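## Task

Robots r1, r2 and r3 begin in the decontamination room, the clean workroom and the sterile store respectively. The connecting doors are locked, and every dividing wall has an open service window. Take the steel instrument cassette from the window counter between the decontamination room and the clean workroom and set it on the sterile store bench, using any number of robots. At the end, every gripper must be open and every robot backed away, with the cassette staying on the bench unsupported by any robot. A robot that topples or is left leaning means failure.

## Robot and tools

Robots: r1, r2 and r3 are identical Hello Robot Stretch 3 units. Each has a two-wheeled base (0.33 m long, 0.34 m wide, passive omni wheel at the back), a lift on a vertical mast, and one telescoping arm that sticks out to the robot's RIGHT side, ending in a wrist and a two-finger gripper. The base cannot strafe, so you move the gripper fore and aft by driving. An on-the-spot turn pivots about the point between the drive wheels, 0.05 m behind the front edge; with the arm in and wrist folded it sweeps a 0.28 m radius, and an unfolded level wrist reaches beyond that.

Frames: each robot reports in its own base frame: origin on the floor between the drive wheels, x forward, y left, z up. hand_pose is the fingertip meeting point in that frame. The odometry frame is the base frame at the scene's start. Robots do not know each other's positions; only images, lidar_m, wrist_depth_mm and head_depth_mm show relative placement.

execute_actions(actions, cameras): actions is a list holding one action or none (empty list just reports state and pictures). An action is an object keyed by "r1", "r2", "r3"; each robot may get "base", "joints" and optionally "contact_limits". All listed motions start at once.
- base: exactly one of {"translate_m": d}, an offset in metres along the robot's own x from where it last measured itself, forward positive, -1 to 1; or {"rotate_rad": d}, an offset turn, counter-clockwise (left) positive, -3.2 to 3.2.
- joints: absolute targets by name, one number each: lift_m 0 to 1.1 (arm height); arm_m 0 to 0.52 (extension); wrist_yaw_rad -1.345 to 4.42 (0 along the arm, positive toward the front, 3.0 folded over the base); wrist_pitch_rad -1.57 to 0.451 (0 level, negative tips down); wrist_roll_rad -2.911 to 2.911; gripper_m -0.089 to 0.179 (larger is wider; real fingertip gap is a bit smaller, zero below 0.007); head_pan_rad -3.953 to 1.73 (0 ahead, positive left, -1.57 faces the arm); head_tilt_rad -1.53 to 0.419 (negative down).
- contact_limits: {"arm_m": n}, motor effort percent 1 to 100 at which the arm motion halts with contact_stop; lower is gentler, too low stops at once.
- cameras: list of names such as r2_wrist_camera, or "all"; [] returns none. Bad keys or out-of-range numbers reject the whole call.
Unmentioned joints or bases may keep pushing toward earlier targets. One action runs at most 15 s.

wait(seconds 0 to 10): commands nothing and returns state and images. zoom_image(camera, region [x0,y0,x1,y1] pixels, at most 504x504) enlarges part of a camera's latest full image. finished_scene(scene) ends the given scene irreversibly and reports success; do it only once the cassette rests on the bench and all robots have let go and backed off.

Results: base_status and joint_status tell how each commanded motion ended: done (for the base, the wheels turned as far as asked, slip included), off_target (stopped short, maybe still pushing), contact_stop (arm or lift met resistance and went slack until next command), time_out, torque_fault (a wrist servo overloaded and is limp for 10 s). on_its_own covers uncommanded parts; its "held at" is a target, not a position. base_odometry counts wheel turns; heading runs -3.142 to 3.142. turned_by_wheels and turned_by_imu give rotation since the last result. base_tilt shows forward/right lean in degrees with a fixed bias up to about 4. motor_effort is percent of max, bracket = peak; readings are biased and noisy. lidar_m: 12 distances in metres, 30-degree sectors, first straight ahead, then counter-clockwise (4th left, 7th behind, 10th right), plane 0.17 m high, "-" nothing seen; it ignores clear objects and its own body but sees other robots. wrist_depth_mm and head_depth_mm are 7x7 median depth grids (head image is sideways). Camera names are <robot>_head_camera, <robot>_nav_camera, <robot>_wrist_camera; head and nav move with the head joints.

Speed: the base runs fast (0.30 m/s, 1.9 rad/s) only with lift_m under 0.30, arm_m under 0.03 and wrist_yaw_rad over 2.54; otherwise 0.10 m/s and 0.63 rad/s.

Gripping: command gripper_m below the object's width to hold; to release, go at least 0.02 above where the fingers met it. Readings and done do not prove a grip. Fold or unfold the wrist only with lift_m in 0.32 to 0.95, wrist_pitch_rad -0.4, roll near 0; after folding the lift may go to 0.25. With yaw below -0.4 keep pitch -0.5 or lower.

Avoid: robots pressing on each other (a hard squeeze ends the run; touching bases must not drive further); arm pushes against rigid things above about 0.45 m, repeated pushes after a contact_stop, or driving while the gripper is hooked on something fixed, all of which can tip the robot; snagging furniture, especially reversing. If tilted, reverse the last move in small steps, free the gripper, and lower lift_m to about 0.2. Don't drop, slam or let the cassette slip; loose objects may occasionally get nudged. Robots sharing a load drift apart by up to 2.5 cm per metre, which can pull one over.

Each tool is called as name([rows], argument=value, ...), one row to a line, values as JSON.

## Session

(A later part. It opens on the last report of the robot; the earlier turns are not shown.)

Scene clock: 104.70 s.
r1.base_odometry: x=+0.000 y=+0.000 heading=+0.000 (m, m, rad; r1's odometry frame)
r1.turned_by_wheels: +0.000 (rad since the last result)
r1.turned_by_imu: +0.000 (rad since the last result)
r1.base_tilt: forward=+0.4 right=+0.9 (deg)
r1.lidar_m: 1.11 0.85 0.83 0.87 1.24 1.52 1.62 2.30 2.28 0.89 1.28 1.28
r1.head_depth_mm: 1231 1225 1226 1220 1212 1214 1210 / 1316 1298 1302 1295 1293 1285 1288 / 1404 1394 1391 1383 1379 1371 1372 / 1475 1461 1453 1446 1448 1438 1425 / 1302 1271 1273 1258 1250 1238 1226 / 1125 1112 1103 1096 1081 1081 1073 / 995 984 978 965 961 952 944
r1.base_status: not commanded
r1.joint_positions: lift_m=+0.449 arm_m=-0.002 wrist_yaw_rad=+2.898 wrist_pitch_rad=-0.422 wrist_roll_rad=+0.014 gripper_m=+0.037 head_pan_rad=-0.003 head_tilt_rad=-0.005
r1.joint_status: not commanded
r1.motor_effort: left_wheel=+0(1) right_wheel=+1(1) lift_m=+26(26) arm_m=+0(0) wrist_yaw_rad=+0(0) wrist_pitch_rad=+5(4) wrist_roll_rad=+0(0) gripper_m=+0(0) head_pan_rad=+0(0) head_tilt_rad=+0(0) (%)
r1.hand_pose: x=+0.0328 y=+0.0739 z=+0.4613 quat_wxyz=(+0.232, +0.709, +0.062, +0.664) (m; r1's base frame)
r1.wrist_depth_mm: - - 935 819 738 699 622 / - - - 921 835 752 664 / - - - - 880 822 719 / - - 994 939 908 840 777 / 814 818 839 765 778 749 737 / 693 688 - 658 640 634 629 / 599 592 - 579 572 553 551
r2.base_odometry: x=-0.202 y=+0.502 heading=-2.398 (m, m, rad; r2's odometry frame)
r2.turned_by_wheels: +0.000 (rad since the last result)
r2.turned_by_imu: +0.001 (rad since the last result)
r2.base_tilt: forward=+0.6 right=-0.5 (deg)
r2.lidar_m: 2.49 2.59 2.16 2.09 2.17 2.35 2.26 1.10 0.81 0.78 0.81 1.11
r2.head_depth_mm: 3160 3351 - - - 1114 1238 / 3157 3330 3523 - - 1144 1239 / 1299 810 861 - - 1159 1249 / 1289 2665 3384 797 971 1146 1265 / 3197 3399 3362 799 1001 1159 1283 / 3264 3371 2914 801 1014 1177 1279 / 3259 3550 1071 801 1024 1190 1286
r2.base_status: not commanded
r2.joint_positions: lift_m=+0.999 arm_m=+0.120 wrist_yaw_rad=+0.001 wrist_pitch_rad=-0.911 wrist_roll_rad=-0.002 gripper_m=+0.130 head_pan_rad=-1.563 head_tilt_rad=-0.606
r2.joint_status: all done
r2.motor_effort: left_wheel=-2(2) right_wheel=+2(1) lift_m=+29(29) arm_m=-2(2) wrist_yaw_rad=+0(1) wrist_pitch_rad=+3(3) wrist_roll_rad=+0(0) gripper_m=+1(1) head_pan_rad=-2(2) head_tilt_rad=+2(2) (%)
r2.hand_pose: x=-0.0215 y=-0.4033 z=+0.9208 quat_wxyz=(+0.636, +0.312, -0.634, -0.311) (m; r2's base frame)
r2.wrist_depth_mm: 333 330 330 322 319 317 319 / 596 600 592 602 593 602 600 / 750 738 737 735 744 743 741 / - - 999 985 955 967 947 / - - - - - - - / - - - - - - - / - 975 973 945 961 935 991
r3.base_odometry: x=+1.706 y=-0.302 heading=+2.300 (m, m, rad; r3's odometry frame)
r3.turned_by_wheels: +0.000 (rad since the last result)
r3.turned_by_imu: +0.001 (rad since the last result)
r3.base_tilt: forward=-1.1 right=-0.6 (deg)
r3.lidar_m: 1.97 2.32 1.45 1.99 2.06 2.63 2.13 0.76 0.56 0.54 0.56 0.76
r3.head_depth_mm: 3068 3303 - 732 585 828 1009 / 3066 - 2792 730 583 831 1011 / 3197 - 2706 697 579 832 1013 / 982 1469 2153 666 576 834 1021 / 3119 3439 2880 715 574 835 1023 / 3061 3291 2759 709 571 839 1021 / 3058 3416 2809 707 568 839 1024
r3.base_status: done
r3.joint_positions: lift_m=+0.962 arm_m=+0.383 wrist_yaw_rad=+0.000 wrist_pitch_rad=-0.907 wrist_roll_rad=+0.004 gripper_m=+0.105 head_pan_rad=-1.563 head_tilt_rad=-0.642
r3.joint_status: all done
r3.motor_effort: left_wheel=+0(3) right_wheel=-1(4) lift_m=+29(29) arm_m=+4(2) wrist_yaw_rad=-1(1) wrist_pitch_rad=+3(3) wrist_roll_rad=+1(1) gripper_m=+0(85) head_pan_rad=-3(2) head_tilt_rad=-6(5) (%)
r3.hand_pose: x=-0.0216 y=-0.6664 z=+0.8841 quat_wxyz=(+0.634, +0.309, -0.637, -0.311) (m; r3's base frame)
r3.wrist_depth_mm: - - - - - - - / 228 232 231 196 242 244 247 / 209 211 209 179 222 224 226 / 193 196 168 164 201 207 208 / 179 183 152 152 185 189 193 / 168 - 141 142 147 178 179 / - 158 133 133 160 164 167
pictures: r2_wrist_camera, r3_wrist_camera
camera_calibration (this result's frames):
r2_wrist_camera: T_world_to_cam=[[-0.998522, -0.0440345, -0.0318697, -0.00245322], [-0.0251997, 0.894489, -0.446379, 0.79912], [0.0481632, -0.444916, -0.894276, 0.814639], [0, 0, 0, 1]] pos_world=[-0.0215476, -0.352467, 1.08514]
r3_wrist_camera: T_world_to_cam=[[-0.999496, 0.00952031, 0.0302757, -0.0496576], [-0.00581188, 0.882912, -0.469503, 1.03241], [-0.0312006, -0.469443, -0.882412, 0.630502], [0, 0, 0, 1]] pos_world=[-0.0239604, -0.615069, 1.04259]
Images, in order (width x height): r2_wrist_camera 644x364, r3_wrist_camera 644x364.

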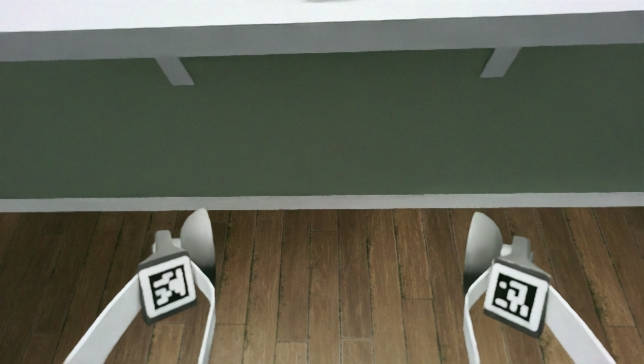

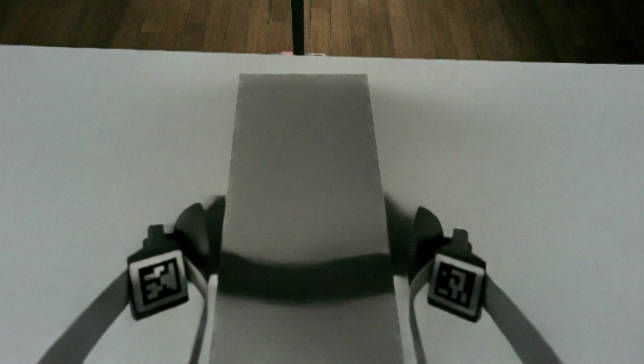

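execute_actions(actions=[], cameras=["r3_wrist_camera"])

execute_actions([
  {"r3":{"joints":{"lift_m":0.958,"arm_m":0.387}}},
], cameras=[])

execute_actions([
  {"r3":{"joints":{"gripper_m":0.04}}},
], cameras=["r3_wrist_camera"])

Scene clock: 105.83 s.
r1.base_odometry: x=+0.000 y=+0.000 heading=+0.000 (m, m, rad; r1's odometry frame)
r1.turned_by_wheels: +0.000 (rad since the last result)
r1.turned_by_imu: +0.000 (rad since the last result)
r1.base_tilt: forward=+0.4 right=+1.0 (deg)
r1.lidar_m: 1.12 0.85 0.83 0.87 1.24 1.52 1.62 2.31 2.28 0.90 1.29 1.28
r1.head_depth_mm: 1228 1226 1223 1222 1216 1205 1202 / 1305 1304 1305 1300 1297 1287 1285 / 1407 1377 1397 1391 1381 1370 1365 / 1465 1468 1454 1456 1437 1431 1429 / 1288 1280 1274 1259 1244 1244 1227 / 1119 1108 1099 1092 1081 1075 1070 / 985 985 974 970 963 956 951
r1.base_status: not commanded
r1.joint_positions: lift_m=+0.449 arm_m=-0.002 wrist_yaw_rad=+2.898 wrist_pitch_rad=-0.422 wrist_roll_rad=+0.014 gripper_m=+0.037 head_pan_rad=-0.003 head_tilt_rad=-0.005
r1.joint_status: not commanded
r1.motor_effort: left_wheel=+1(1) right_wheel=+1(1) lift_m=+26(26) arm_m=+0(0) wrist_yaw_rad=+0(0) wrist_pitch_rad=+4(4) wrist_roll_rad=+0(0) gripper_m=+0(0) head_pan_rad=+0(0) head_tilt_rad=+0(0) (%)
r1.hand_pose: x=+0.0328 y=+0.0739 z=+0.4613 quat_wxyz=(+0.232, +0.709, +0.062, +0.664) (m; r1's base frame)
r1.wrist_depth_mm: - - 929 841 743 670 627 / - - - 899 801 736 682 / - - - - 908 804 732 / - - 949 942 918 839 799 / 816 808 827 774 787 752 735 / 696 688 - 668 627 644 628 / 592 593 - 583 573 544 546
r2.base_odometry: x=-0.202 y=+0.502 heading=-2.398 (m, m, rad; r2's odometry frame)
r2.turned_by_wheels: +0.000 (rad since the last result)
r2.turned_by_imu: +0.000 (rad since the last result)
r2.base_tilt: forward=+0.6 right=-0.4 (deg)
r2.lidar_m: 2.49 2.59 2.16 2.09 2.17 2.35 2.26 1.10 0.81 0.78 0.81 1.11
r2.head_depth_mm: 3141 3371 - - - 1105 1231 / 3107 3327 3545 - - 1143 1254 / 1307 813 861 - - 1165 1246 / 1300 2658 3406 800 972 1145 1263 / 3236 3401 3413 803 1004 1162 1271 / 3236 3405 2857 803 1013 1180 1282 / 3275 3526 1073 805 1026 1190 1285
r2.base_status: not commanded
r2.joint_positions: lift_m=+0.999 arm_m=+0.120 wrist_yaw_rad=+0.001 wrist_pitch_rad=-0.911 wrist_roll_rad=-0.002 gripper_m=+0.130 head_pan_rad=-1.563 head_tilt_rad=-0.606
r2.joint_status: all done
r2.motor_effort: left_wheel=-2(2) right_wheel=+1(1) lift_m=+29(29) arm_m=-2(2) wrist_yaw_rad=+0(1) wrist_pitch_rad=+3(3) wrist_roll_rad=+0(0) gripper_m=+1(1) head_pan_rad=-2(2) head_tilt_rad=+3(2) (%)
r2.hand_pose: x=-0.0215 y=-0.4033 z=+0.9208 quat_wxyz=(+0.636, +0.312, -0.634, -0.311) (m; r2's base frame)
r2.wrist_depth_mm: 333 332 330 326 317 317 317 / 605 603 587 604 586 600 580 / 755 757 761 742 744 746 722 / - - - 997 969 986 971 / - - - - - - - / - - - - - - - / - 975 990 989 969 931 944
r3.base_odometry: x=+1.706 y=-0.302 heading=+2.300 (m, m, rad; r3's odometry frame)
r3.turned_by_wheels: +0.000 (rad since the last result)
r3.turned_by_imu: +0.000 (rad since the last result)
r3.base_tilt: forward=-1.1 right=-0.4 (deg)
r3.lidar_m: 1.96 2.31 1.45 2.00 2.07 2.64 2.13 0.76 0.56 0.54 0.56 0.76
r3.head_depth_mm: 3045 3277 - 731 585 828 1010 / 3049 - 2771 731 584 830 1010 / 3207 - 2730 693 579 832 1014 / 985 1480 2147 667 576 832 1021 / 3104 3360 2862 715 575 841 1016 / 3096 3412 2893 713 571 836 1029 / 3061 3364 2797 705 567 840 1024
r3.base_status: done
r3.joint_positions: lift_m=+0.962 arm_m=+0.383 wrist_yaw_rad=+0.000 wrist_pitch_rad=-0.907 wrist_roll_rad=+0.004 gripper_m=+0.105 head_pan_rad=-1.563 head_tilt_rad=-0.642
r3.joint_status: all done
r3.motor_effort: left_wheel=+0(3) right_wheel=-1(4) lift_m=+29(29) arm_m=+3(2) wrist_yaw_rad=+0(1) wrist_pitch_rad=+3(3) wrist_roll_rad=+1(1) gripper_m=+0(85) head_pan_rad=-2(2) head_tilt_rad=-6(5) (%)
r3.hand_pose: x=-0.0216 y=-0.6664 z=+0.8841 quat_wxyz=(+0.634, +0.309, -0.637, -0.311) (m; r3's base frame)
r3.wrist_depth_mm: - - - - - - - / 229 232 233 195 242 247 249 / 208 212 208 178 221 226 226 / 193 196 168 164 202 206 208 / 179 184 152 152 184 189 192 / 168 - 142 141 147 178 179 / - 157 133 133 159 164 167
pictures: r3_wrist_camera
camera_calibration (this result's frames):
r3_wrist_camera: T_world_to_cam=[[-0.999496, 0.00952035, 0.0302756, -0.0496575], [-0.00581181, 0.882912, -0.469503, 1.03241], [-0.0312005, -0.469443, -0.882412, 0.630502], [0, 0, 0, 1]] pos_world=[-0.0239604, -0.615069, 1.04258]
Images, in order (width x height): r3_wrist_camera 644x364.

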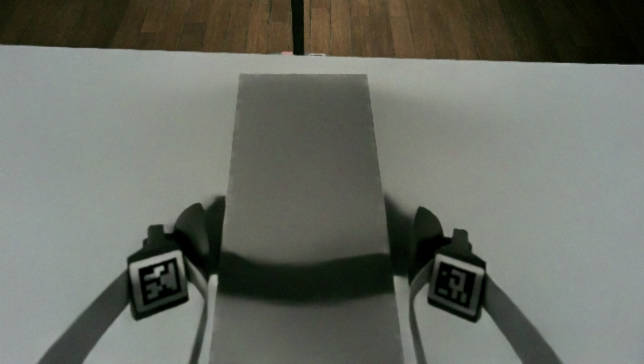

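Scene clock: 106.47 s.
r1.base_odometry: x=+0.000 y=+0.000 heading=+0.000 (m, m, rad; r1's odometry frame)
r1.turned_by_wheels: +0.000 (rad since the last result)
r1.turned_by_imu: +0.000 (rad since the last result)
r1.base_tilt: forward=+0.4 right=+1.0 (deg)
r1.lidar_m: 1.12 0.85 0.83 0.87 1.24 1.52 1.62 2.30 2.27 0.89 1.29 1.28
r1.head_depth_mm: 1227 1226 1220 1222 1212 1205 1203 / 1311 1308 1299 1292 1289 1292 1284 / 1404 1395 1385 1389 1380 1374 1368 / 1472 1467 1443 1448 1440 1433 1426 / 1298 1285 1270 1257 1256 1245 1232 / 1119 1118 1104 1092 1087 1079 1069 / 987 982 971 967 967 956 951
r1.base_status: not commanded
r1.joint_positions: lift_m=+0.449 arm_m=-0.002 wrist_yaw_rad=+2.898 wrist_pitch_rad=-0.422 wrist_roll_rad=+0.014 gripper_m=+0.037 head_pan_rad=-0.003 head_tilt_rad=-0.005
r1.joint_status: not commanded
r1.motor_effort: left_wheel=+0(0) right_wheel=+0(0) lift_m=+26(26) arm_m=-1(0) wrist_yaw_rad=+0(0) wrist_pitch_rad=+4(5) wrist_roll_rad=+0(0) gripper_m=+0(0) head_pan_rad=+0(0) head_tilt_rad=+0(2) (%)
r1.hand_pose: x=+0.0328 y=+0.0739 z=+0.4613 quat_wxyz=(+0.232, +0.709, +0.062, +0.664) (m; r1's base frame)
r1.wrist_depth_mm: - - 927 825 742 668 636 / - - - 900 804 744 682 / - - - - 896 799 717 / - - 992 918 919 843 784 / 836 799 822 770 774 750 744 / 695 676 - 658 624 643 621 / 598 590 - 585 566 553 551
r2.base_odometry: x=-0.202 y=+0.502 heading=-2.398 (m, m, rad; r2's odometry frame)
r2.turned_by_wheels: +0.000 (rad since the last result)
r2.turned_by_imu: +0.000 (rad since the last result)
r2.base_tilt: forward=+0.6 right=-0.6 (deg)
r2.lidar_m: 2.49 2.59 2.17 2.08 2.17 2.35 2.26 1.10 0.81 0.78 0.81 1.12
r2.head_depth_mm: 3153 3332 - - - 1111 1232 / 3191 3306 3606 - - 1134 1246 / 1295 806 845 - - 1156 1243 / 1304 2612 3384 799 966 1149 1264 / 3216 3398 3427 801 1002 1159 1262 / 3324 3371 2934 803 1017 1171 1269 / 3242 3633 1072 806 1027 1191 1283
r2.base_status: not commanded
r2.joint_positions: lift_m=+0.999 arm_m=+0.120 wrist_yaw_rad=+0.001 wrist_pitch_rad=-0.911 wrist_roll_rad=-0.002 gripper_m=+0.130 head_pan_rad=-1.563 head_tilt_rad=-0.606
r2.joint_status: not commanded
r2.motor_effort: left_wheel=-2(2) right_wheel=+1(1) lift_m=+29(29) arm_m=-2(2) wrist_yaw_rad=-1(1) wrist_pitch_rad=+4(4) wrist_roll_rad=+0(0) gripper_m=+1(1) head_pan_rad=-2(1) head_tilt_rad=+2(2) (%)
r2.hand_pose: x=-0.0215 y=-0.4033 z=+0.9208 quat_wxyz=(+0.636, +0.312, -0.634, -0.311) (m; r2's base frame)
r2.wrist_depth_mm: 335 332 329 324 319 317 320 / 600 594 595 592 588 581 584 / 754 746 734 756 741 735 733 / - 984 - - 981 978 985 / - - - - - - - / - - - - - - - / - 990 965 960 951 945 920
r3.base_odometry: x=+1.706 y=-0.302 heading=+2.300 (m, m, rad; r3's odometry frame)
r3.turned_by_wheels: +0.000 (rad since the last result)
r3.turned_by_imu: +0.000 (rad since the last result)
r3.base_tilt: forward=-1.2 right=-0.5 (deg)
r3.lidar_m: 1.96 2.32 1.46 2.00 2.07 2.63 2.13 0.76 0.56 0.54 0.55 0.76
r3.head_depth_mm: 3053 3293 - 720 588 831 1011 / 3098 - 2819 727 583 828 1007 / 3230 - 2706 687 578 833 1018 / 986 1478 2156 667 576 835 1029 / 3137 3341 2836 715 576 837 1025 / 3058 3382 2812 709 571 838 1028 / 3103 3418 2782 706 569 839 1026
r3.base_status: not commanded
r3.joint_positions: lift_m=+0.958 arm_m=+0.386 wrist_yaw_rad=+0.000 wrist_pitch_rad=-0.902 wrist_roll_rad=+0.004 gripper_m=+0.105 head_pan_rad=-1.563 head_tilt_rad=-0.642
r3.joint_status: all done
r3.motor_effort: left_wheel=-1(0) right_wheel=+0(1) lift_m=+21(26) arm_m=+5(6) wrist_yaw_rad=+0(1) wrist_pitch_rad=+1(3) wrist_roll_rad=+1(1) gripper_m=-1(1) head_pan_rad=-3(3) head_tilt_rad=-5(6) (%)
r3.hand_pose: x=-0.0216 y=-0.6715 z=+0.8812 quat_wxyz=(+0.635, +0.308, -0.637, -0.309) (m; r3's base frame)
r3.wrist_depth_mm: - - - - - - - / 226 230 235 239 242 244 248 / 207 211 207 179 220 223 224 / 193 194 166 163 200 203 206 / 177 181 151 150 185 189 191 / 168 - 139 140 144 176 176 / - 157 131 130 158 162 165
pictures: none
No camera images: the call's "cameras" was empty. Leave "cameras" out to get every camera's image.

Scene clock: 107.60 s.
r1.base_odometry: x=+0.000 y=+0.000 heading=+0.000 (m, m, rad; r1's odometry frame)
r1.turned_by_wheels: +0.000 (rad since the last result)
r1.turned_by_imu: +0.000 (rad since the last result)
r1.base_tilt: forward=+0.4 right=+1.0 (deg)
r1.lidar_m: 1.11 0.85 0.83 0.87 1.24 1.52 1.62 2.31 2.28 0.89 1.28 1.28
r1.head_depth_mm: 1232 1227 1223 1214 1209 1206 1205 / 1309 1310 1303 1290 1297 1289 1282 / 1400 1395 1394 1386 1382 1384 1372 / 1482 1466 1451 1447 1442 1436 1434 / 1301 1280 1260 1253 1253 1235 1225 / 1127 1116 1099 1090 1080 1081 1071 / 988 980 975 964 962 958 953
r1.base_status: not commanded
r1.joint_positions: lift_m=+0.449 arm_m=-0.002 wrist_yaw_rad=+2.898 wrist_pitch_rad=-0.422 wrist_roll_rad=+0.014 gripper_m=+0.037 head_pan_rad=-0.003 head_tilt_rad=-0.005
r1.joint_status: not commanded
r1.motor_effort: left_wheel=+1(0) right_wheel=+0(1) lift_m=+26(26) arm_m=+0(0) wrist_yaw_rad=+0(0) wrist_pitch_rad=+5(5) wrist_roll_rad=+0(0) gripper_m=+0(0) head_pan_rad=+0(0) head_tilt_rad=+1(1) (%)
r1.hand_pose: x=+0.0328 y=+0.0739 z=+0.4613 quat_wxyz=(+0.232, +0.709, +0.062, +0.664) (m; r1's base frame)
r1.wrist_depth_mm: - - 951 842 747 688 630 / - - - 912 831 732 671 / - - - - 891 813 734 / - - 978 974 912 840 781 / 831 801 844 748 775 768 740 / 687 682 - 663 619 639 623 / 586 597 - 588 562 553 554
r2.base_odometry: x=-0.202 y=+0.502 heading=-2.398 (m, m, rad; r2's odometry frame)
r2.turned_by_wheels: +0.000 (rad since the last result)
r2.turned_by_imu: +0.000 (rad since the last result)
r2.base_tilt: forward=+0.7 right=-0.5 (deg)
r2.lidar_m: 2.49 2.59 2.17 2.09 2.18 2.34 2.27 1.10 0.81 0.78 0.81 1.11
r2.head_depth_mm: 3126 3246 - - - 1112 1235 / 3106 3352 3531 - - 1144 1246 / 1299 807 839 - - 1162 1253 / 1305 2584 3336 798 970 1152 1262 / 3237 3420 3380 801 1004 1154 1266 / 3211 3418 2914 803 1009 1174 1280 / 3346 3614 1071 803 1027 1193 1294
r2.base_status: not commanded
r2.joint_positions: lift_m=+0.999 arm_m=+0.120 wrist_yaw_rad=+0.001 wrist_pitch_rad=-0.911 wrist_roll_rad=-0.002 gripper_m=+0.130 head_pan_rad=-1.563 head_tilt_rad=-0.606
r2.joint_status: not commanded
r2.motor_effort: left_wheel=-2(2) right_wheel=+1(1) lift_m=+28(29) arm_m=-2(2) wrist_yaw_rad=-1(1) wrist_pitch_rad=+3(4) wrist_roll_rad=+0(0) gripper_m=+0(1) head_pan_rad=-3(3) head_tilt_rad=+3(3) (%)
r2.hand_pose: x=-0.0215 y=-0.4033 z=+0.9208 quat_wxyz=(+0.636, +0.312, -0.634, -0.311) (m; r2's base frame)
r2.wrist_depth_mm: 335 330 329 322 319 318 319 / 606 601 591 590 596 586 597 / 752 754 757 750 744 722 736 / - - 987 973 960 954 995 / - - - - - - - / - - - - - - - / - 984 978 986 975 973 937
r3.base_odometry: x=+1.706 y=-0.302 heading=+2.300 (m, m, rad; r3's odometry frame)
r3.turned_by_wheels: +0.000 (rad since the last result)
r3.turned_by_imu: +0.000 (rad since the last result)
r3.base_tilt: forward=-1.1 right=-0.5 (deg)
r3.lidar_m: 1.95 2.31 1.45 2.00 2.07 2.63 2.13 0.76 0.56 0.54 0.55 0.76
r3.head_depth_mm: 3036 3274 - 719 585 828 1006 / 3099 - 2798 731 582 828 1012 / 3141 - 2675 692 580 831 1014 / 980 1487 2616 666 576 836 1018 / 3071 3389 2846 713 575 836 1029 / 3048 3356 2853 712 573 833 1029 / 3070 3378 2801 706 567 843 1027
r3.base_status: not commanded
r3.joint_positions: lift_m=+0.958 arm_m=+0.387 wrist_yaw_rad=+0.000 wrist_pitch_rad=-0.887 wrist_roll_rad=+0.004 gripper_m=+0.041 head_pan_rad=-1.563 head_tilt_rad=-0.642
r3.joint_status: all done
r3.motor_effort: left_wheel=-1(0) right_wheel=+0(2) lift_m=+26(26) arm_m=+3(6) wrist_yaw_rad=+0(1) wrist_pitch_rad=-5(5) wrist_roll_rad=+1(1) gripper_m=-16(94) head_pan_rad=-2(2) head_tilt_rad=-5(6) (%)
r3.hand_pose: x=-0.0215 y=-0.6748 z=+0.8830 quat_wxyz=(+0.637, +0.303, -0.640, -0.304) (m; r3's base frame)
r3.wrist_depth_mm: - - - - - - - / 232 234 239 240 246 249 252 / 210 213 208 178 223 222 228 / 194 195 191 162 202 206 208 / 179 182 150 151 170 188 191 / 166 170 139 139 140 176 177 / 158 156 131 130 158 164 165
pictures: r3_wrist_camera
camera_calibration (this result's frames):
r3_wrist_camera: T_world_to_cam=[[-0.999498, 0.00993847, 0.0300755, -0.0490596], [-0.00597172, 0.87335, -0.487057, 1.04831], [-0.031107, -0.486992, -0.872852, 0.605365], [0, 0, 0, 1]] pos_world=[-0.0239437, -0.620242, 1.04045]
Images, in order (width x height): r3_wrist_camera 644x364.

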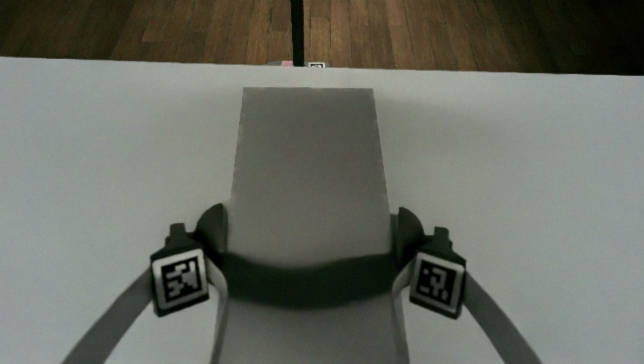

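execute_actions([
  {"r3":{"joints":{"lift_m":0.995,"head_pan_rad":1.57,"head_tilt_rad":-0.45}}},
], cameras=["r3_wrist_camera"])

execute_actions([
  {"r3":{"joints":{"arm_m":0.09}}},
], cameras=["r3_wrist_camera","r3_nav_camera","r3_head_camera"])

Scene clock: 109.83 s.
r1.base_odometry: x=+0.000 y=+0.000 heading=+0.000 (m, m, rad; r1's odometry frame)
r1.turned_by_wheels: +0.000 (rad since the last result)
r1.turned_by_imu: +0.000 (rad since the last result)
r1.base_tilt: forward=+0.4 right=+1.0 (deg)
r1.lidar_m: 1.11 0.85 0.83 0.87 1.24 1.52 1.62 2.31 2.27 0.89 1.28 1.28
r1.head_depth_mm: 1228 1222 1222 1212 1209 1210 1201 / 1308 1300 1303 1297 1295 1281 1288 / 1400 1395 1394 1384 1384 1373 1370 / 1472 1460 1453 1452 1435 1434 1433 / 1291 1279 1271 1263 1253 1235 1224 / 1120 1112 1108 1096 1090 1073 1072 / 986 975 973 968 958 955 950
r1.base_status: not commanded
r1.joint_positions: lift_m=+0.449 arm_m=-0.002 wrist_yaw_rad=+2.898 wrist_pitch_rad=-0.422 wrist_roll_rad=+0.014 gripper_m=+0.037 head_pan_rad=-0.003 head_tilt_rad=-0.005
r1.joint_status: not commanded
r1.motor_effort: left_wheel=+1(1) right_wheel=+0(0) lift_m=+26(26) arm_m=+0(1) wrist_yaw_rad=+0(0) wrist_pitch_rad=+5(4) wrist_roll_rad=+0(0) gripper_m=+0(0) head_pan_rad=+0(0) head_tilt_rad=+2(1) (%)
r1.hand_pose: x=+0.0328 y=+0.0739 z=+0.4613 quat_wxyz=(+0.232, +0.709, +0.062, +0.664) (m; r1's base frame)
r1.wrist_depth_mm: - - 916 807 750 678 618 / - - - 918 809 734 667 / - - - - 896 811 717 / - - 965 922 940 840 783 / 805 797 826 759 767 755 740 / 679 683 - 652 634 634 642 / 598 586 - 578 571 557 548
r2.base_odometry: x=-0.202 y=+0.502 heading=-2.398 (m, m, rad; r2's odometry frame)
r2.turned_by_wheels: +0.000 (rad since the last result)
r2.turned_by_imu: +0.000 (rad since the last result)
r2.base_tilt: forward=+0.5 right=-0.5 (deg)
r2.lidar_m: 2.49 2.59 2.16 2.09 2.17 2.35 2.26 1.10 0.81 0.78 0.81 1.11
r2.head_depth_mm: 3168 3302 - - - 1097 1232 / 3202 3285 3500 - - 1142 1254 / 1191 799 1220 - - 1153 1248 / 1241 3375 3325 801 973 1143 1266 / 3241 3412 3378 799 1002 1162 1281 / 3269 3383 2928 801 1014 1182 1281 / 3282 3562 1072 802 1019 1187 1283
r2.base_status: not commanded
r2.joint_positions: lift_m=+0.999 arm_m=+0.120 wrist_yaw_rad=+0.001 wrist_pitch_rad=-0.911 wrist_roll_rad=-0.002 gripper_m=+0.130 head_pan_rad=-1.563 head_tilt_rad=-0.606
r2.joint_status: not commanded
r2.motor_effort: left_wheel=-2(2) right_wheel=+1(1) lift_m=+29(28) arm_m=-2(2) wrist_yaw_rad=-2(1) wrist_pitch_rad=+4(3) wrist_roll_rad=+0(1) gripper_m=+1(0) head_pan_rad=-2(2) head_tilt_rad=+3(3) (%)
r2.hand_pose: x=-0.0215 y=-0.4033 z=+0.9208 quat_wxyz=(+0.636, +0.312, -0.634, -0.311) (m; r2's base frame)
r2.wrist_depth_mm: 335 328 332 325 318 319 316 / 599 598 595 597 592 598 594 / 751 758 739 744 751 729 753 / - - 991 989 966 - 970 / - - - - - - - / - - - - - - - / - 986 972 967 988 938 947
r3.base_odometry: x=+1.706 y=-0.302 heading=+2.300 (m, m, rad; r3's odometry frame)
r3.turned_by_wheels: +0.000 (rad since the last result)
r3.turned_by_imu: +0.001 (rad since the last result)
r3.base_tilt: forward=-1.1 right=-0.5 (deg)
r3.lidar_m: 1.96 2.32 1.45 2.00 2.07 2.64 2.13 0.76 0.56 0.54 0.55 0.76
r3.head_depth_mm: 1983 2110 2217 1480 2021 1715 1410 / 1968 2125 2054 1491 2159 1677 1412 / 1965 2109 2002 2250 2159 1711 1403 / 1968 2103 1954 2246 2160 1689 1395 / 1940 2107 1942 2229 2150 1689 1393 / 1949 2058 1925 2218 2121 1680 1385 / 1942 2098 1900 2259 - - 1344
r3.base_status: not commanded
r3.joint_positions: lift_m=+0.995 arm_m=+0.387 wrist_yaw_rad=+0.001 wrist_pitch_rad=-0.922 wrist_roll_rad=+0.004 gripper_m=+0.041 head_pan_rad=+1.563 head_tilt_rad=-0.458
r3.joint_status: all done
r3.motor_effort: left_wheel=+0(1) right_wheel=+0(0) lift_m=+39(44) arm_m=+3(3) wrist_yaw_rad=-1(1) wrist_pitch_rad=+9(10) wrist_roll_rad=+1(1) gripper_m=-15(16) head_pan_rad=+3(33) head_tilt_rad=+4(29) (%)
r3.hand_pose: x=-0.0215 y=-0.6674 z=+0.9148 quat_wxyz=(+0.632, +0.314, -0.634, -0.315) (m; r3's base frame)
r3.wrist_depth_mm: - - - - - - - / 265 267 - - - - - / 244 247 242 178 256 260 266 / 228 228 222 164 235 239 241 / 211 211 149 150 187 223 226 / 196 200 137 139 141 207 210 / 184 186 131 129 189 191 194
pictures: r3_wrist_camera
camera_calibration (this result's frames):
r3_wrist_camera: T_world_to_cam=[[-0.999498, 0.00889978, 0.030414, -0.0510948], [-0.00597769, 0.889574, -0.456753, 1.04042], [-0.0311205, -0.456705, -0.889074, 0.671749], [0, 0, 0, 1]] pos_world=[-0.0239447, -0.618283, 1.074]
Images, in order (width x height): r3_wrist_camera 644x364.

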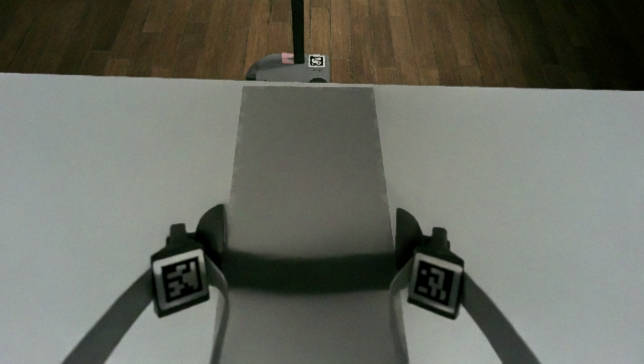

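Scene clock: 113.23 s.
r1.base_odometry: x=+0.000 y=+0.000 heading=+0.000 (m, m, rad; r1's odometry frame)
r1.turned_by_wheels: +0.000 (rad since the last result)
r1.turned_by_imu: +0.000 (rad since the last result)
r1.base_tilt: forward=+0.4 right=+1.0 (deg)
r1.lidar_m: 1.12 0.85 0.83 0.88 1.24 1.52 1.62 2.31 2.28 0.89 1.28 1.28
r1.head_depth_mm: 1233 1226 1215 1212 1214 1211 1207 / 1305 1302 1304 1296 1291 1289 1289 / 1399 1407 1391 1379 1377 1362 1368 / 1478 1470 1445 1456 1443 1426 1432 / 1297 1285 1274 1263 1256 1236 1231 / 1122 1114 1103 1100 1083 1073 1069 / 991 983 976 973 965 954 945
r1.base_status: not commanded
r1.joint_positions: lift_m=+0.449 arm_m=-0.002 wrist_yaw_rad=+2.898 wrist_pitch_rad=-0.422 wrist_roll_rad=+0.014 gripper_m=+0.037 head_pan_rad=-0.003 head_tilt_rad=-0.005
r1.joint_status: not commanded
r1.motor_effort: left_wheel=+1(0) right_wheel=+0(0) lift_m=+26(26) arm_m=+0(0) wrist_yaw_rad=+0(0) wrist_pitch_rad=+5(5) wrist_roll_rad=+0(0) gripper_m=+0(0) head_pan_rad=+0(0) head_tilt_rad=+2(1) (%)
r1.hand_pose: x=+0.0328 y=+0.0739 z=+0.4613 quat_wxyz=(+0.232, +0.709, +0.062, +0.664) (m; r1's base frame)
r1.wrist_depth_mm: - - 913 827 744 684 628 / - - - 921 823 731 676 / - - - - 886 808 719 / - - 984 961 941 842 787 / 818 795 832 785 782 743 735 / 686 674 - 663 632 641 623 / 598 583 - 583 561 562 557
r2.base_odometry: x=-0.202 y=+0.502 heading=-2.398 (m, m, rad; r2's odometry frame)
r2.turned_by_wheels: +0.000 (rad since the last result)
r2.turned_by_imu: +0.001 (rad since the last result)
r2.base_tilt: forward=+0.6 right=-0.5 (deg)
r2.lidar_m: 2.49 2.59 2.16 2.09 2.17 2.35 2.26 1.10 0.81 0.78 0.81 1.11
r2.head_depth_mm: 3147 3347 - - - 1107 1240 / 3177 3256 3518 - - 1136 1246 / 1161 1086 1059 - - 1163 1247 / 1273 3399 3362 800 973 1146 1263 / 3258 3341 3425 799 1002 1159 1277 / 3264 3451 2919 801 1014 1176 1288 / 3322 3610 1073 801 1026 1180 1287
r2.base_status: not commanded
r2.joint_positions: lift_m=+0.999 arm_m=+0.120 wrist_yaw_rad=+0.001 wrist_pitch_rad=-0.911 wrist_roll_rad=-0.002 gripper_m=+0.130 head_pan_rad=-1.563 head_tilt_rad=-0.606
r2.joint_status: not commanded
r2.motor_effort: left_wheel=-2(2) right_wheel=+1(2) lift_m=+28(28) arm_m=-2(3) wrist_yaw_rad=-1(1) wrist_pitch_rad=+3(3) wrist_roll_rad=+0(0) gripper_m=+1(0) head_pan_rad=-2(2) head_tilt_rad=+3(1) (%)
r2.hand_pose: x=-0.0215 y=-0.4033 z=+0.9208 quat_wxyz=(+0.636, +0.312, -0.634, -0.311) (m; r2's base frame)
r2.wrist_depth_mm: 334 331 331 324 321 318 320 / 599 589 597 596 597 585 596 / 746 748 756 731 742 753 744 / - 992 983 989 995 - 972 / - - - - - - - / - - - - - - - / - 988 994 956 981 928 927
r3.base_odometry: x=+1.706 y=-0.302 heading=+2.300 (m, m, rad; r3's odometry frame)
r3.turned_by_wheels: +0.000 (rad since the last result)
r3.turned_by_imu: +0.001 (rad since the last result)
r3.base_tilt: forward=-1.0 right=-0.5 (deg)
r3.lidar_m: 1.96 2.32 1.45 2.00 2.07 2.65 2.13 0.76 0.56 0.54 0.56 0.76
r3.head_depth_mm: 1969 2094 2229 1478 2024 1720 1422 / 1953 2120 2035 1530 2191 1722 1409 / 1962 2098 1987 2229 2168 1702 1399 / 1965 2098 1968 2215 2140 1696 1394 / 1961 2096 1951 2216 2152 1675 1390 / 1947 2101 1922 2252 2113 1671 1386 / 1978 2115 1898 2186 - - 1348
r3.base_status: not commanded
r3.joint_positions: lift_m=+0.995 arm_m=+0.090 wrist_yaw_rad=+0.001 wrist_pitch_rad=-0.922 wrist_roll_rad=+0.004 gripper_m=+0.041 head_pan_rad=+1.563 head_tilt_rad=-0.458
r3.joint_status: all done
r3.motor_effort: left_wheel=+0(0) right_wheel=-1(0) lift_m=+37(39) arm_m=-4(3) wrist_yaw_rad=+1(1) wrist_pitch_rad=+9(9) wrist_roll_rad=+1(1) gripper_m=-16(15) head_pan_rad=+3(3) head_tilt_rad=+5(4) (%)
r3.hand_pose: x=-0.0215 y=-0.3708 z=+0.9147 quat_wxyz=(+0.632, +0.314, -0.634, -0.316) (m; r3's base frame)
r3.wrist_depth_mm: 293 297 301 304 310 314 319 / 266 270 274 281 283 283 287 / 246 248 242 179 257 259 263 / 226 228 225 164 236 240 243 / 216 216 149 149 186 225 231 / 954 - 138 140 141 - - / 939 947 130 129 944 987 -
pictures: r3_head_camera (sideways: a quarter turn clockwise sets it upright), r3_nav_camera (sideways: a quarter turn counterclockwise sets it upright), r3_wrist_camera
camera_calibration (this result's frames):
r3_head_camera: T_world_to_cam=[[0.0346335, -0.429274, -0.90251, 1.1929], [-0.99891, 0.0134139, -0.0447131, 0.0695494], [0.0313004, 0.903075, -0.428342, 0.515617], [0, 0, 0, 1]] pos_world=[0.0120203, 0.0455068, 1.30057]
r3_nav_camera: T_world_to_cam=[[0.0520362, 0.461376, 0.885678, -1.10625], [0.998556, -0.0359218, -0.0399554, 0.0947181], [0.0133807, 0.886477, -0.462578, 0.563079], [0, 0, 0, 1]] pos_world=[-0.0445509, 0.0146404, 1.24403]
r3_wrist_camera: T_world_to_cam=[[-0.999498, 0.00888472, 0.0304188, -0.0537416], [-0.00597761, 0.889803, -0.456306, 0.776296], [-0.0311209, -0.456258, -0.889303, 0.807481], [0, 0, 0, 1]] pos_world=[-0.0239447, -0.321853, 1.07396]
Images, in order (width x height): r3_head_camera 896x504, r3_nav_camera 672x504, r3_wrist_camera 644x364.

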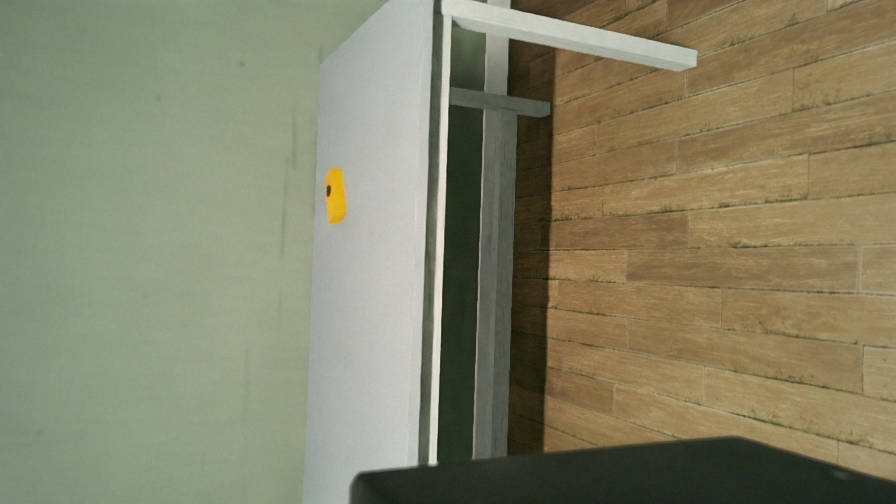

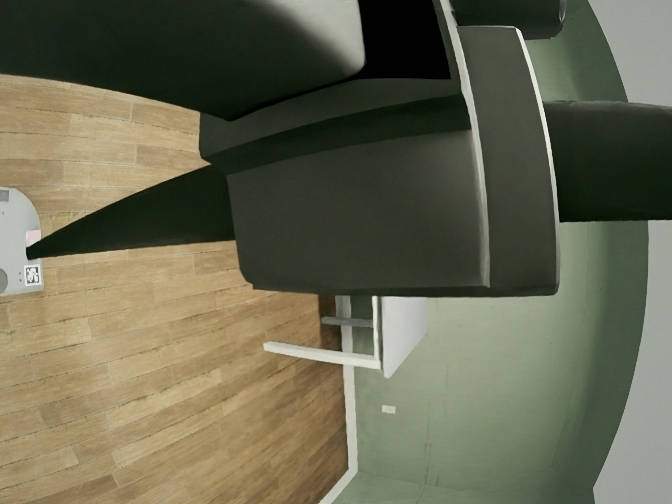

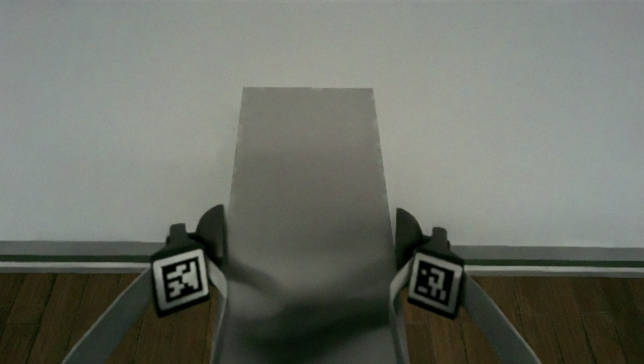

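execute_actions([
  {"r3":{"base":{"rotate_rad":1.56},"joints":{"head_pan_rad":0,"head_tilt_rad":-0.7}}},
], cameras=[])

execute_actions([
  {"r3":{"base":{"translate_m":0.68},"joints":{"arm_m":0.51,"lift_m":0.91}}},
], cameras=["r3_wrist_camera","r3_head_camera"])

Scene clock: 118.40 s.
r1.base_odometry: x=+0.000 y=+0.000 heading=+0.000 (m, m, rad; r1's odometry frame)
r1.turned_by_wheels: +0.000 (rad since the last result)
r1.turned_by_imu: +0.000 (rad since the last result)
r1.base_tilt: forward=+0.4 right=+0.9 (deg)
r1.lidar_m: 1.11 0.85 0.83 0.87 1.24 1.52 1.62 2.30 2.28 0.89 1.28 1.28
r1.head_depth_mm: 1229 1229 1215 1220 1219 1216 1203 / 1311 1304 1295 1305 1291 1282 1285 / 1396 1395 1394 1380 1384 1378 1372 / 1473 1467 1447 1442 1446 1438 1424 / 1296 1285 1270 1257 1245 1235 1228 / 1125 1110 1110 1096 1086 1079 1073 / 993 983 971 966 961 955 949
r1.base_status: not commanded
r1.joint_positions: lift_m=+0.449 arm_m=-0.002 wrist_yaw_rad=+2.898 wrist_pitch_rad=-0.422 wrist_roll_rad=+0.014 gripper_m=+0.037 head_pan_rad=-0.003 head_tilt_rad=-0.005
r1.joint_status: not commanded
r1.motor_effort: left_wheel=+0(1) right_wheel=+1(0) lift_m=+26(26) arm_m=-1(0) wrist_yaw_rad=+0(0) wrist_pitch_rad=+4(5) wrist_roll_rad=+0(0) gripper_m=+0(0) head_pan_rad=-1(0) head_tilt_rad=+2(2) (%)
r1.hand_pose: x=+0.0328 y=+0.0739 z=+0.4613 quat_wxyz=(+0.232, +0.709, +0.062, +0.664) (m; r1's base frame)
r1.wrist_depth_mm: - - 931 829 741 684 632 / - - - 903 812 733 673 / - - - - 888 801 725 / - - 988 922 930 852 802 / 802 813 822 778 789 754 725 / 695 691 - 655 639 639 635 / 590 590 - 580 574 556 548
r2.base_odometry: x=-0.202 y=+0.502 heading=-2.398 (m, m, rad; r2's odometry frame)
r2.turned_by_wheels: +0.000 (rad since the last result)
r2.turned_by_imu: +0.001 (rad since the last result)
r2.base_tilt: forward=+0.5 right=-0.5 (deg)
r2.lidar_m: 2.49 2.59 2.16 2.09 2.17 2.36 2.26 1.10 0.81 0.78 0.81 1.11
r2.head_depth_mm: 3034 1939 - - - 1112 1240 / 3156 3297 3592 - - 1135 1242 / 1147 3348 3493 - - 1167 1245 / 1079 2598 1347 800 969 1146 1254 / 3248 3407 3421 799 995 1159 1281 / 3290 3333 2922 799 1014 1167 1281 / 3252 3594 1069 802 1027 1195 1292
r2.base_status: not commanded
r2.joint_positions: lift_m=+0.999 arm_m=+0.120 wrist_yaw_rad=+0.001 wrist_pitch_rad=-0.911 wrist_roll_rad=-0.002 gripper_m=+0.130 head_pan_rad=-1.563 head_tilt_rad=-0.606
r2.joint_status: not commanded
r2.motor_effort: left_wheel=-2(2) right_wheel=+2(1) lift_m=+29(28) arm_m=-2(2) wrist_yaw_rad=-1(1) wrist_pitch_rad=+3(4) wrist_roll_rad=+0(0) gripper_m=+0(1) head_pan_rad=-1(2) head_tilt_rad=+3(2) (%)
r2.hand_pose: x=-0.0215 y=-0.4033 z=+0.9208 quat_wxyz=(+0.636, +0.312, -0.634, -0.311) (m; r2's base frame)
r2.wrist_depth_mm: 335 332 331 323 319 317 319 / 597 597 595 584 592 602 598 / 737 757 735 736 730 742 728 / - 967 - 986 981 985 962 / - - - - - - - / - - - - - - - / - - - 986 970 935 935
r3.base_odometry: x=+1.706 y=-0.302 heading=-2.423 (m, m, rad; r3's odometry frame)
r3.turned_by_wheels: +1.560 (rad since the last result)
r3.turned_by_imu: +1.578 (rad since the last result)
r3.base_tilt: forward=-1.2 right=-0.4 (deg)
r3.lidar_m: 2.00 1.59 2.64 2.11 0.76 0.56 0.54 0.56 0.76 1.96 2.31 1.45
r3.head_depth_mm: 1977 1568 2441 1953 1691 1420 1234 / 1975 1536 2391 2035 1682 1413 1228 / 1971 1528 2363 2033 1674 1411 1222 / 1975 1509 2411 2016 1662 1399 1216 / 1965 1496 2420 2023 1643 1398 1215 / 1969 1485 2351 2002 1637 1390 1208 / 1966 1457 2350 2012 1629 1388 1199
r3.base_status: done
r3.joint_positions: lift_m=+0.995 arm_m=+0.090 wrist_yaw_rad=+0.001 wrist_pitch_rad=-0.922 wrist_roll_rad=+0.004 gripper_m=+0.041 head_pan_rad=+0.007 head_tilt_rad=-0.691
r3.joint_status: all done
r3.motor_effort: left_wheel=-2(6) right_wheel=+2(7) lift_m=+38(38) arm_m=-4(4) wrist_yaw_rad=-1(0) wrist_pitch_rad=+9(9) wrist_roll_rad=+1(1) gripper_m=-15(15) head_pan_rad=-2(31) head_tilt_rad=-7(34) (%)
r3.hand_pose: x=-0.0215 y=-0.3709 z=+0.9147 quat_wxyz=(+0.632, +0.314, -0.634, -0.316) (m; r3's base frame)
r3.wrist_depth_mm: - - - - - 844 598 / - - - - - 845 592 / - - - 179 - 869 593 / - - - 164 - 857 581 / - - 150 150 - 865 578 / - - 138 138 140 803 583 / 941 990 131 130 986 810 596
pictures: none
No camera images: the call's "cameras" was empty. Leave "cameras" out to get every camera's image.

Scene clock: 126.27 s.
r1.base_odometry: x=+0.000 y=+0.000 heading=+0.000 (m, m, rad; r1's odometry frame)
r1.turned_by_wheels: +0.000 (rad since the last result)
r1.turned_by_imu: +0.000 (rad since the last result)
r1.base_tilt: forward=+0.4 right=+1.0 (deg)
r1.lidar_m: 1.12 0.85 0.83 0.87 1.24 1.52 1.62 2.30 2.28 0.89 1.28 1.28
r1.head_depth_mm: 1228 1232 1223 1212 1216 1202 1201 / 1312 1310 1299 1297 1289 1289 1284 / 1396 1388 1381 1385 1374 1375 1371 / 1474 1468 1456 1455 1450 1436 1428 / 1297 1286 1268 1258 1247 1239 1219 / 1116 1116 1103 1096 1087 1081 1074 / 990 978 974 967 961 952 951
r1.base_status: not commanded
r1.joint_positions: lift_m=+0.449 arm_m=-0.002 wrist_yaw_rad=+2.898 wrist_pitch_rad=-0.422 wrist_roll_rad=+0.014 gripper_m=+0.037 head_pan_rad=-0.003 head_tilt_rad=-0.005
r1.joint_status: not commanded
r1.motor_effort: left_wheel=+1(1) right_wheel=+1(1) lift_m=+26(26) arm_m=+0(1) wrist_yaw_rad=+0(0) wrist_pitch_rad=+4(4) wrist_roll_rad=+0(0) gripper_m=+1(0) head_pan_rad=+0(0) head_tilt_rad=+0(1) (%)
r1.hand_pose: x=+0.0328 y=+0.0739 z=+0.4613 quat_wxyz=(+0.232, +0.709, +0.062, +0.664) (m; r1's base frame)
r1.wrist_depth_mm: - - 951 819 736 695 632 / - - - 905 834 731 678 / - - - - 879 822 727 / - - 976 970 926 851 791 / 822 809 827 767 804 750 737 / 699 674 - 654 623 643 631 / 590 590 - 587 566 553 552
r2.base_odometry: x=-0.202 y=+0.502 heading=-2.398 (m, m, rad; r2's odometry frame)
r2.turned_by_wheels: +0.000 (rad since the last result)
r2.turned_by_imu: +0.002 (rad since the last result)
r2.base_tilt: forward=+0.6 right=-0.5 (deg)
r2.lidar_m: 2.49 2.60 2.17 2.09 2.17 2.35 2.26 1.10 0.81 0.78 0.81 1.11
r2.head_depth_mm: 3097 3299 - - - 1110 1236 / 3154 3310 3498 - - 1141 1251 / 3091 3319 3501 - - 1159 1244 / 3156 2942 2086 799 974 1149 1253 / 3261 3348 3350 798 1000 1156 1278 / 3207 3362 2871 797 1009 1167 1280 / 3293 3592 1072 803 1023 1185 1281
r2.base_status: not commanded
r2.joint_positions: lift_m=+0.999 arm_m=+0.120 wrist_yaw_rad=+0.001 wrist_pitch_rad=-0.911 wrist_roll_rad=-0.002 gripper_m=+0.130 head_pan_rad=-1.563 head_tilt_rad=-0.606
r2.joint_status: not commanded
r2.motor_effort: left_wheel=-2(2) right_wheel=+1(2) lift_m=+28(28) arm_m=-2(2) wrist_yaw_rad=-1(1) wrist_pitch_rad=+4(4) wrist_roll_rad=+0(0) gripper_m=+1(1) head_pan_rad=-2(2) head_tilt_rad=+2(2) (%)
r2.hand_pose: x=-0.0215 y=-0.4033 z=+0.9208 quat_wxyz=(+0.636, +0.312, -0.634, -0.311) (m; r2's base frame)
r2.wrist_depth_mm: 336 334 332 323 317 317 317 / 600 590 593 599 598 599 599 / 753 735 743 735 737 748 730 / - - 995 - 978 - 963 / - - - - - - - / - - - - - - - / - 985 982 955 971 952 948
r3.base_odometry: x=+1.194 y=-0.750 heading=-2.423 (m, m, rad; r3's odometry frame)
r3.turned_by_wheels: +0.000 (rad since the last result)
r3.turned_by_imu: +0.002 (rad since the last result)
r3.base_tilt: forward=-1.1 right=-0.5 (deg)
r3.lidar_m: 1.31 1.36 1.08 2.55 1.73 1.26 1.22 1.27 1.70 2.23 2.28 0.85
r3.head_depth_mm: 1372 1498 1102 848 1635 1419 1235 / 1377 1510 1093 842 1671 1412 1223 / 1370 1512 1088 843 1660 1411 1217 / 1379 1475 1077 850 1646 1413 1223 / 1376 1481 1072 853 1646 1407 1219 / 1383 1491 1063 849 1662 1388 1213 / 1397 1500 1050 847 1632 1396 1212
r3.base_status: done
r3.joint_positions: lift_m=+0.910 arm_m=+0.510 wrist_yaw_rad=+0.000 wrist_pitch_rad=-0.923 wrist_roll_rad=+0.004 gripper_m=+0.041 head_pan_rad=+0.007 head_tilt_rad=-0.691
r3.joint_status: all done
r3.motor_effort: left_wheel=-2(3) right_wheel=+2(6) lift_m=+32(29) arm_m=+3(3) wrist_yaw_rad=+0(0) wrist_pitch_rad=+9(10) wrist_roll_rad=+1(1) gripper_m=-15(15) head_pan_rad=-3(2) head_tilt_rad=-5(6) (%)
r3.hand_pose: x=-0.0216 y=-0.7901 z=+0.8299 quat_wxyz=(+0.632, +0.314, -0.634, -0.316) (m; r3's base frame)
r3.wrist_depth_mm: - - - - - - - / - - - - - - - / - - - 177 - - - / - - - 163 - - - / - - 149 150 - - - / 893 933 138 139 141 979 946 / 862 894 132 130 899 952 927
pictures: r3_head_camera (sideways: a quarter turn clockwise sets it upright), r3_wrist_camera
camera_calibration (this result's frames):
r3_head_camera: T_world_to_cam=[[-0.625826, -0.042428, -0.778808, 1.03562], [-0.0119735, 0.998924, -0.0447979, 0.0636259], [0.779871, -0.0187106, -0.625661, 0.767778], [0, 0, 0, 1]] pos_world=[0.0501148, -0.00525241, 1.28977]
r3_wrist_camera: T_world_to_cam=[[-0.999494, 0.00929745, 0.0304299, -0.0471784], [-0.00559637, 0.89008, -0.45577, 1.11038], [-0.0313225, -0.455709, -0.889577, 0.541409], [0, 0, 0, 1]] pos_world=[-0.0239822, -0.741161, 0.989137]
Images, in order (width x height): r3_head_camera 896x504, r3_wrist_camera 644x364.

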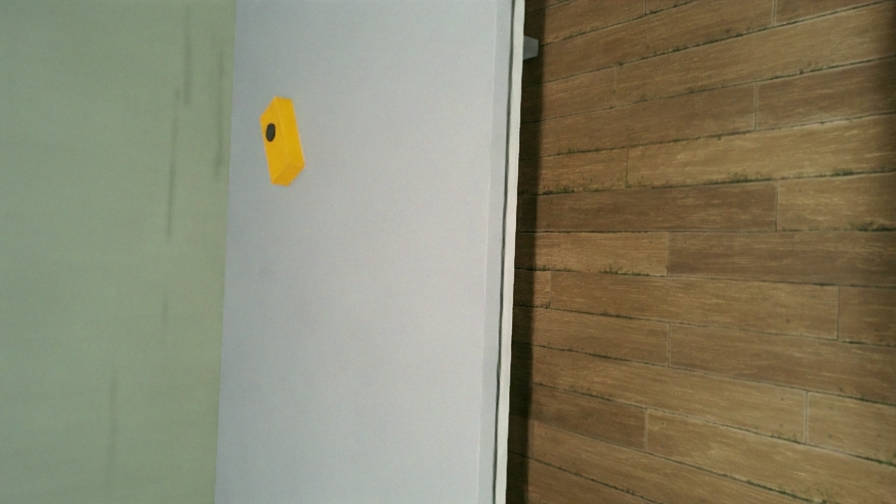

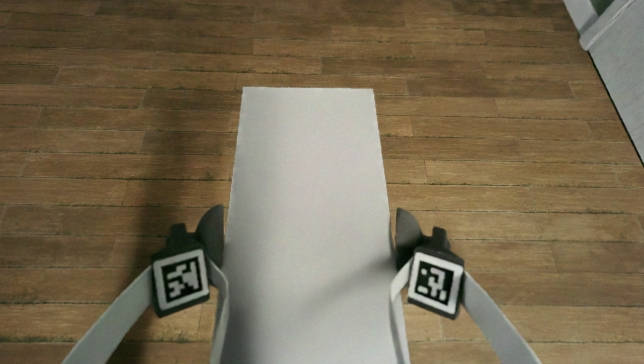

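execute_actions([
  {"r3":{"base":{"rotate_rad":1.5},"joints":{"head_pan_rad":-1.4,"arm_m":0.518}}},
], cameras=["r3_wrist_camera","r3_head_camera"])

Scene clock: 130.03 s.
r1.base_odometry: x=+0.000 y=+0.000 heading=+0.000 (m, m, rad; r1's odometry frame)
r1.turned_by_wheels: +0.000 (rad since the last result)
r1.turned_by_imu: +0.000 (rad since the last result)
r1.base_tilt: forward=+0.4 right=+0.9 (deg)
r1.lidar_m: 1.11 0.85 0.83 0.87 1.24 1.52 1.62 2.31 2.27 0.89 1.29 1.28
r1.head_depth_mm: 1223 1224 1219 1213 1215 1214 1209 / 1308 1305 1294 1299 1293 1285 1282 / 1392 1400 1401 1376 1376 1375 1367 / 1479 1473 1450 1455 1447 1434 1424 / 1291 1282 1263 1265 1255 1229 1225 / 1124 1116 1105 1097 1087 1076 1069 / 991 981 975 969 959 954 953
r1.base_status: not commanded
r1.joint_positions: lift_m=+0.449 arm_m=-0.002 wrist_yaw_rad=+2.898 wrist_pitch_rad=-0.422 wrist_roll_rad=+0.014 gripper_m=+0.037 head_pan_rad=-0.003 head_tilt_rad=-0.005
r1.joint_status: not commanded
r1.motor_effort: left_wheel=+0(1) right_wheel=+0(1) lift_m=+26(26) arm_m=+0(0) wrist_yaw_rad=+0(0) wrist_pitch_rad=+4(4) wrist_roll_rad=+0(0) gripper_m=+0(0) head_pan_rad=+0(0) head_tilt_rad=+1(2) (%)
r1.hand_pose: x=+0.0328 y=+0.0739 z=+0.4613 quat_wxyz=(+0.232, +0.709, +0.062, +0.664) (m; r1's base frame)
r1.wrist_depth_mm: - - 934 827 746 690 626 / - - - 898 819 720 674 / - - - - 889 791 726 / - - 964 926 916 877 789 / 812 806 802 770 770 731 744 / 695 678 - 663 628 650 629 / 603 586 - 586 562 547 549
r2.base_odometry: x=-0.202 y=+0.502 heading=-2.398 (m, m, rad; r2's odometry frame)
r2.turned_by_wheels: +0.000 (rad since the last result)
r2.turned_by_imu: +0.001 (rad since the last result)
r2.base_tilt: forward=+0.5 right=-0.5 (deg)
r2.lidar_m: 2.49 2.59 2.16 2.09 2.17 2.34 2.27 1.10 0.81 0.78 0.81 1.11
r2.head_depth_mm: 3142 3345 - - - 1110 1238 / 3043 3291 3549 - - 1138 1250 / 3150 2894 3434 - - 1171 1252 / 3196 3326 3372 800 971 1142 1260 / 3228 3333 3308 797 1000 1164 1281 / 3295 3374 2905 801 1014 1175 1283 / 3261 3621 1075 802 1020 1194 1281
r2.base_status: not commanded
r2.joint_positions: lift_m=+0.999 arm_m=+0.120 wrist_yaw_rad=+0.001 wrist_pitch_rad=-0.911 wrist_roll_rad=-0.002 gripper_m=+0.130 head_pan_rad=-1.563 head_tilt_rad=-0.606
r2.joint_status: not commanded
r2.motor_effort: left_wheel=-2(1) right_wheel=+1(1) lift_m=+29(28) arm_m=-2(2) wrist_yaw_rad=+0(1) wrist_pitch_rad=+3(4) wrist_roll_rad=+0(0) gripper_m=+0(0) head_pan_rad=-2(2) head_tilt_rad=+2(3) (%)
r2.hand_pose: x=-0.0215 y=-0.4033 z=+0.9208 quat_wxyz=(+0.636, +0.312, -0.634, -0.311) (m; r2's base frame)
r2.wrist_depth_mm: 334 332 330 324 320 316 318 / 603 589 599 601 593 589 579 / 742 765 763 739 722 743 733 / - 964 972 969 975 984 966 / - - - - - - - / - - - - - - - / - 960 - 970 988 966 921
r3.base_odometry: x=+1.194 y=-0.750 heading=-0.923 (m, m, rad; r3's odometry frame)
r3.turned_by_wheels: +1.500 (rad since the last result)
r3.turned_by_imu: +1.517 (rad since the last result)
r3.base_tilt: forward=-1.1 right=-0.5 (deg)
r3.lidar_m: 2.55 1.86 1.30 1.22 1.25 1.59 2.24 2.28 0.85 1.31 1.34 1.08
r3.head_depth_mm: 1350 - 1057 851 1625 1419 1237 / 1365 1478 858 792 1643 1421 1224 / 1378 1501 1081 841 1664 1405 1228 / 1406 1496 1075 864 1648 1404 1217 / 1409 1520 1069 856 1642 1394 1211 / 1417 1519 1051 872 1641 1390 1208 / 1451 1534 1054 875 1642 1379 1204
r3.base_status: done
r3.joint_positions: lift_m=+0.910 arm_m=+0.518 wrist_yaw_rad=+0.000 wrist_pitch_rad=-0.923 wrist_roll_rad=+0.004 gripper_m=+0.041 head_pan_rad=-1.393 head_tilt_rad=-0.691
r3.joint_status: all done
r3.motor_effort: left_wheel=-2(8) right_wheel=+2(11) lift_m=+31(32) arm_m=+2(2) wrist_yaw_rad=+0(0) wrist_pitch_rad=+10(9) wrist_roll_rad=+1(1) gripper_m=-15(16) head_pan_rad=-2(32) head_tilt_rad=-6(6) (%)
r3.hand_pose: x=-0.0216 y=-0.7981 z=+0.8299 quat_wxyz=(+0.632, +0.314, -0.634, -0.316) (m; r3's base frame)
r3.wrist_depth_mm: 314 315 321 325 330 337 341 / 286 288 292 299 303 304 309 / 260 266 262 179 277 282 283 / 242 245 240 163 254 259 261 / 226 228 149 150 195 240 242 / 214 215 139 140 141 225 225 / 199 200 130 130 202 210 212
pictures: r3_head_camera (sideways: a quarter turn clockwise sets it upright), r3_wrist_camera
camera_calibration (this result's frames):
r3_head_camera: T_world_to_cam=[[-0.148133, 0.609602, -0.778744, 1.03263], [0.982372, 0.18149, -0.0447974, 0.0575597], [0.114025, -0.771652, -0.625741, 0.771943], [0, 0, 0, 1]] pos_world=[0.00840044, -0.0442661, 1.28977]
r3_wrist_camera: T_world_to_cam=[[-0.999493, 0.00935512, 0.0304354, -0.0470709], [-0.00554733, 0.890083, -0.455764, 1.11754], [-0.0313538, -0.455702, -0.88958, 0.537748], [0, 0, 0, 1]] pos_world=[-0.0239873, -0.74921, 0.989136]
Images, in order (width x height): r3_head_camera 896x504, r3_wrist_camera 644x364.

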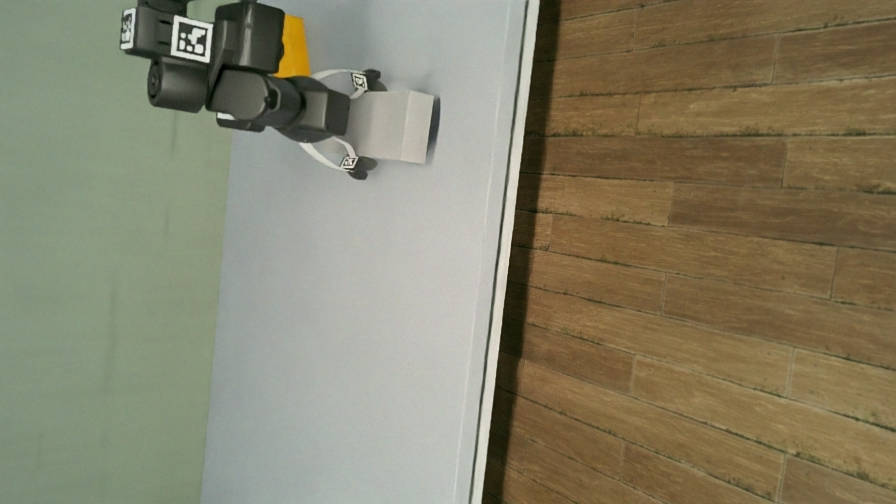

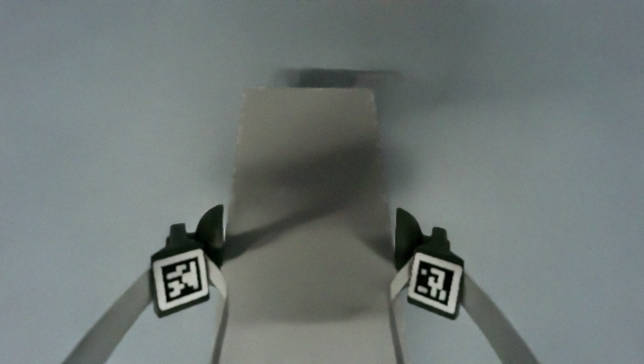

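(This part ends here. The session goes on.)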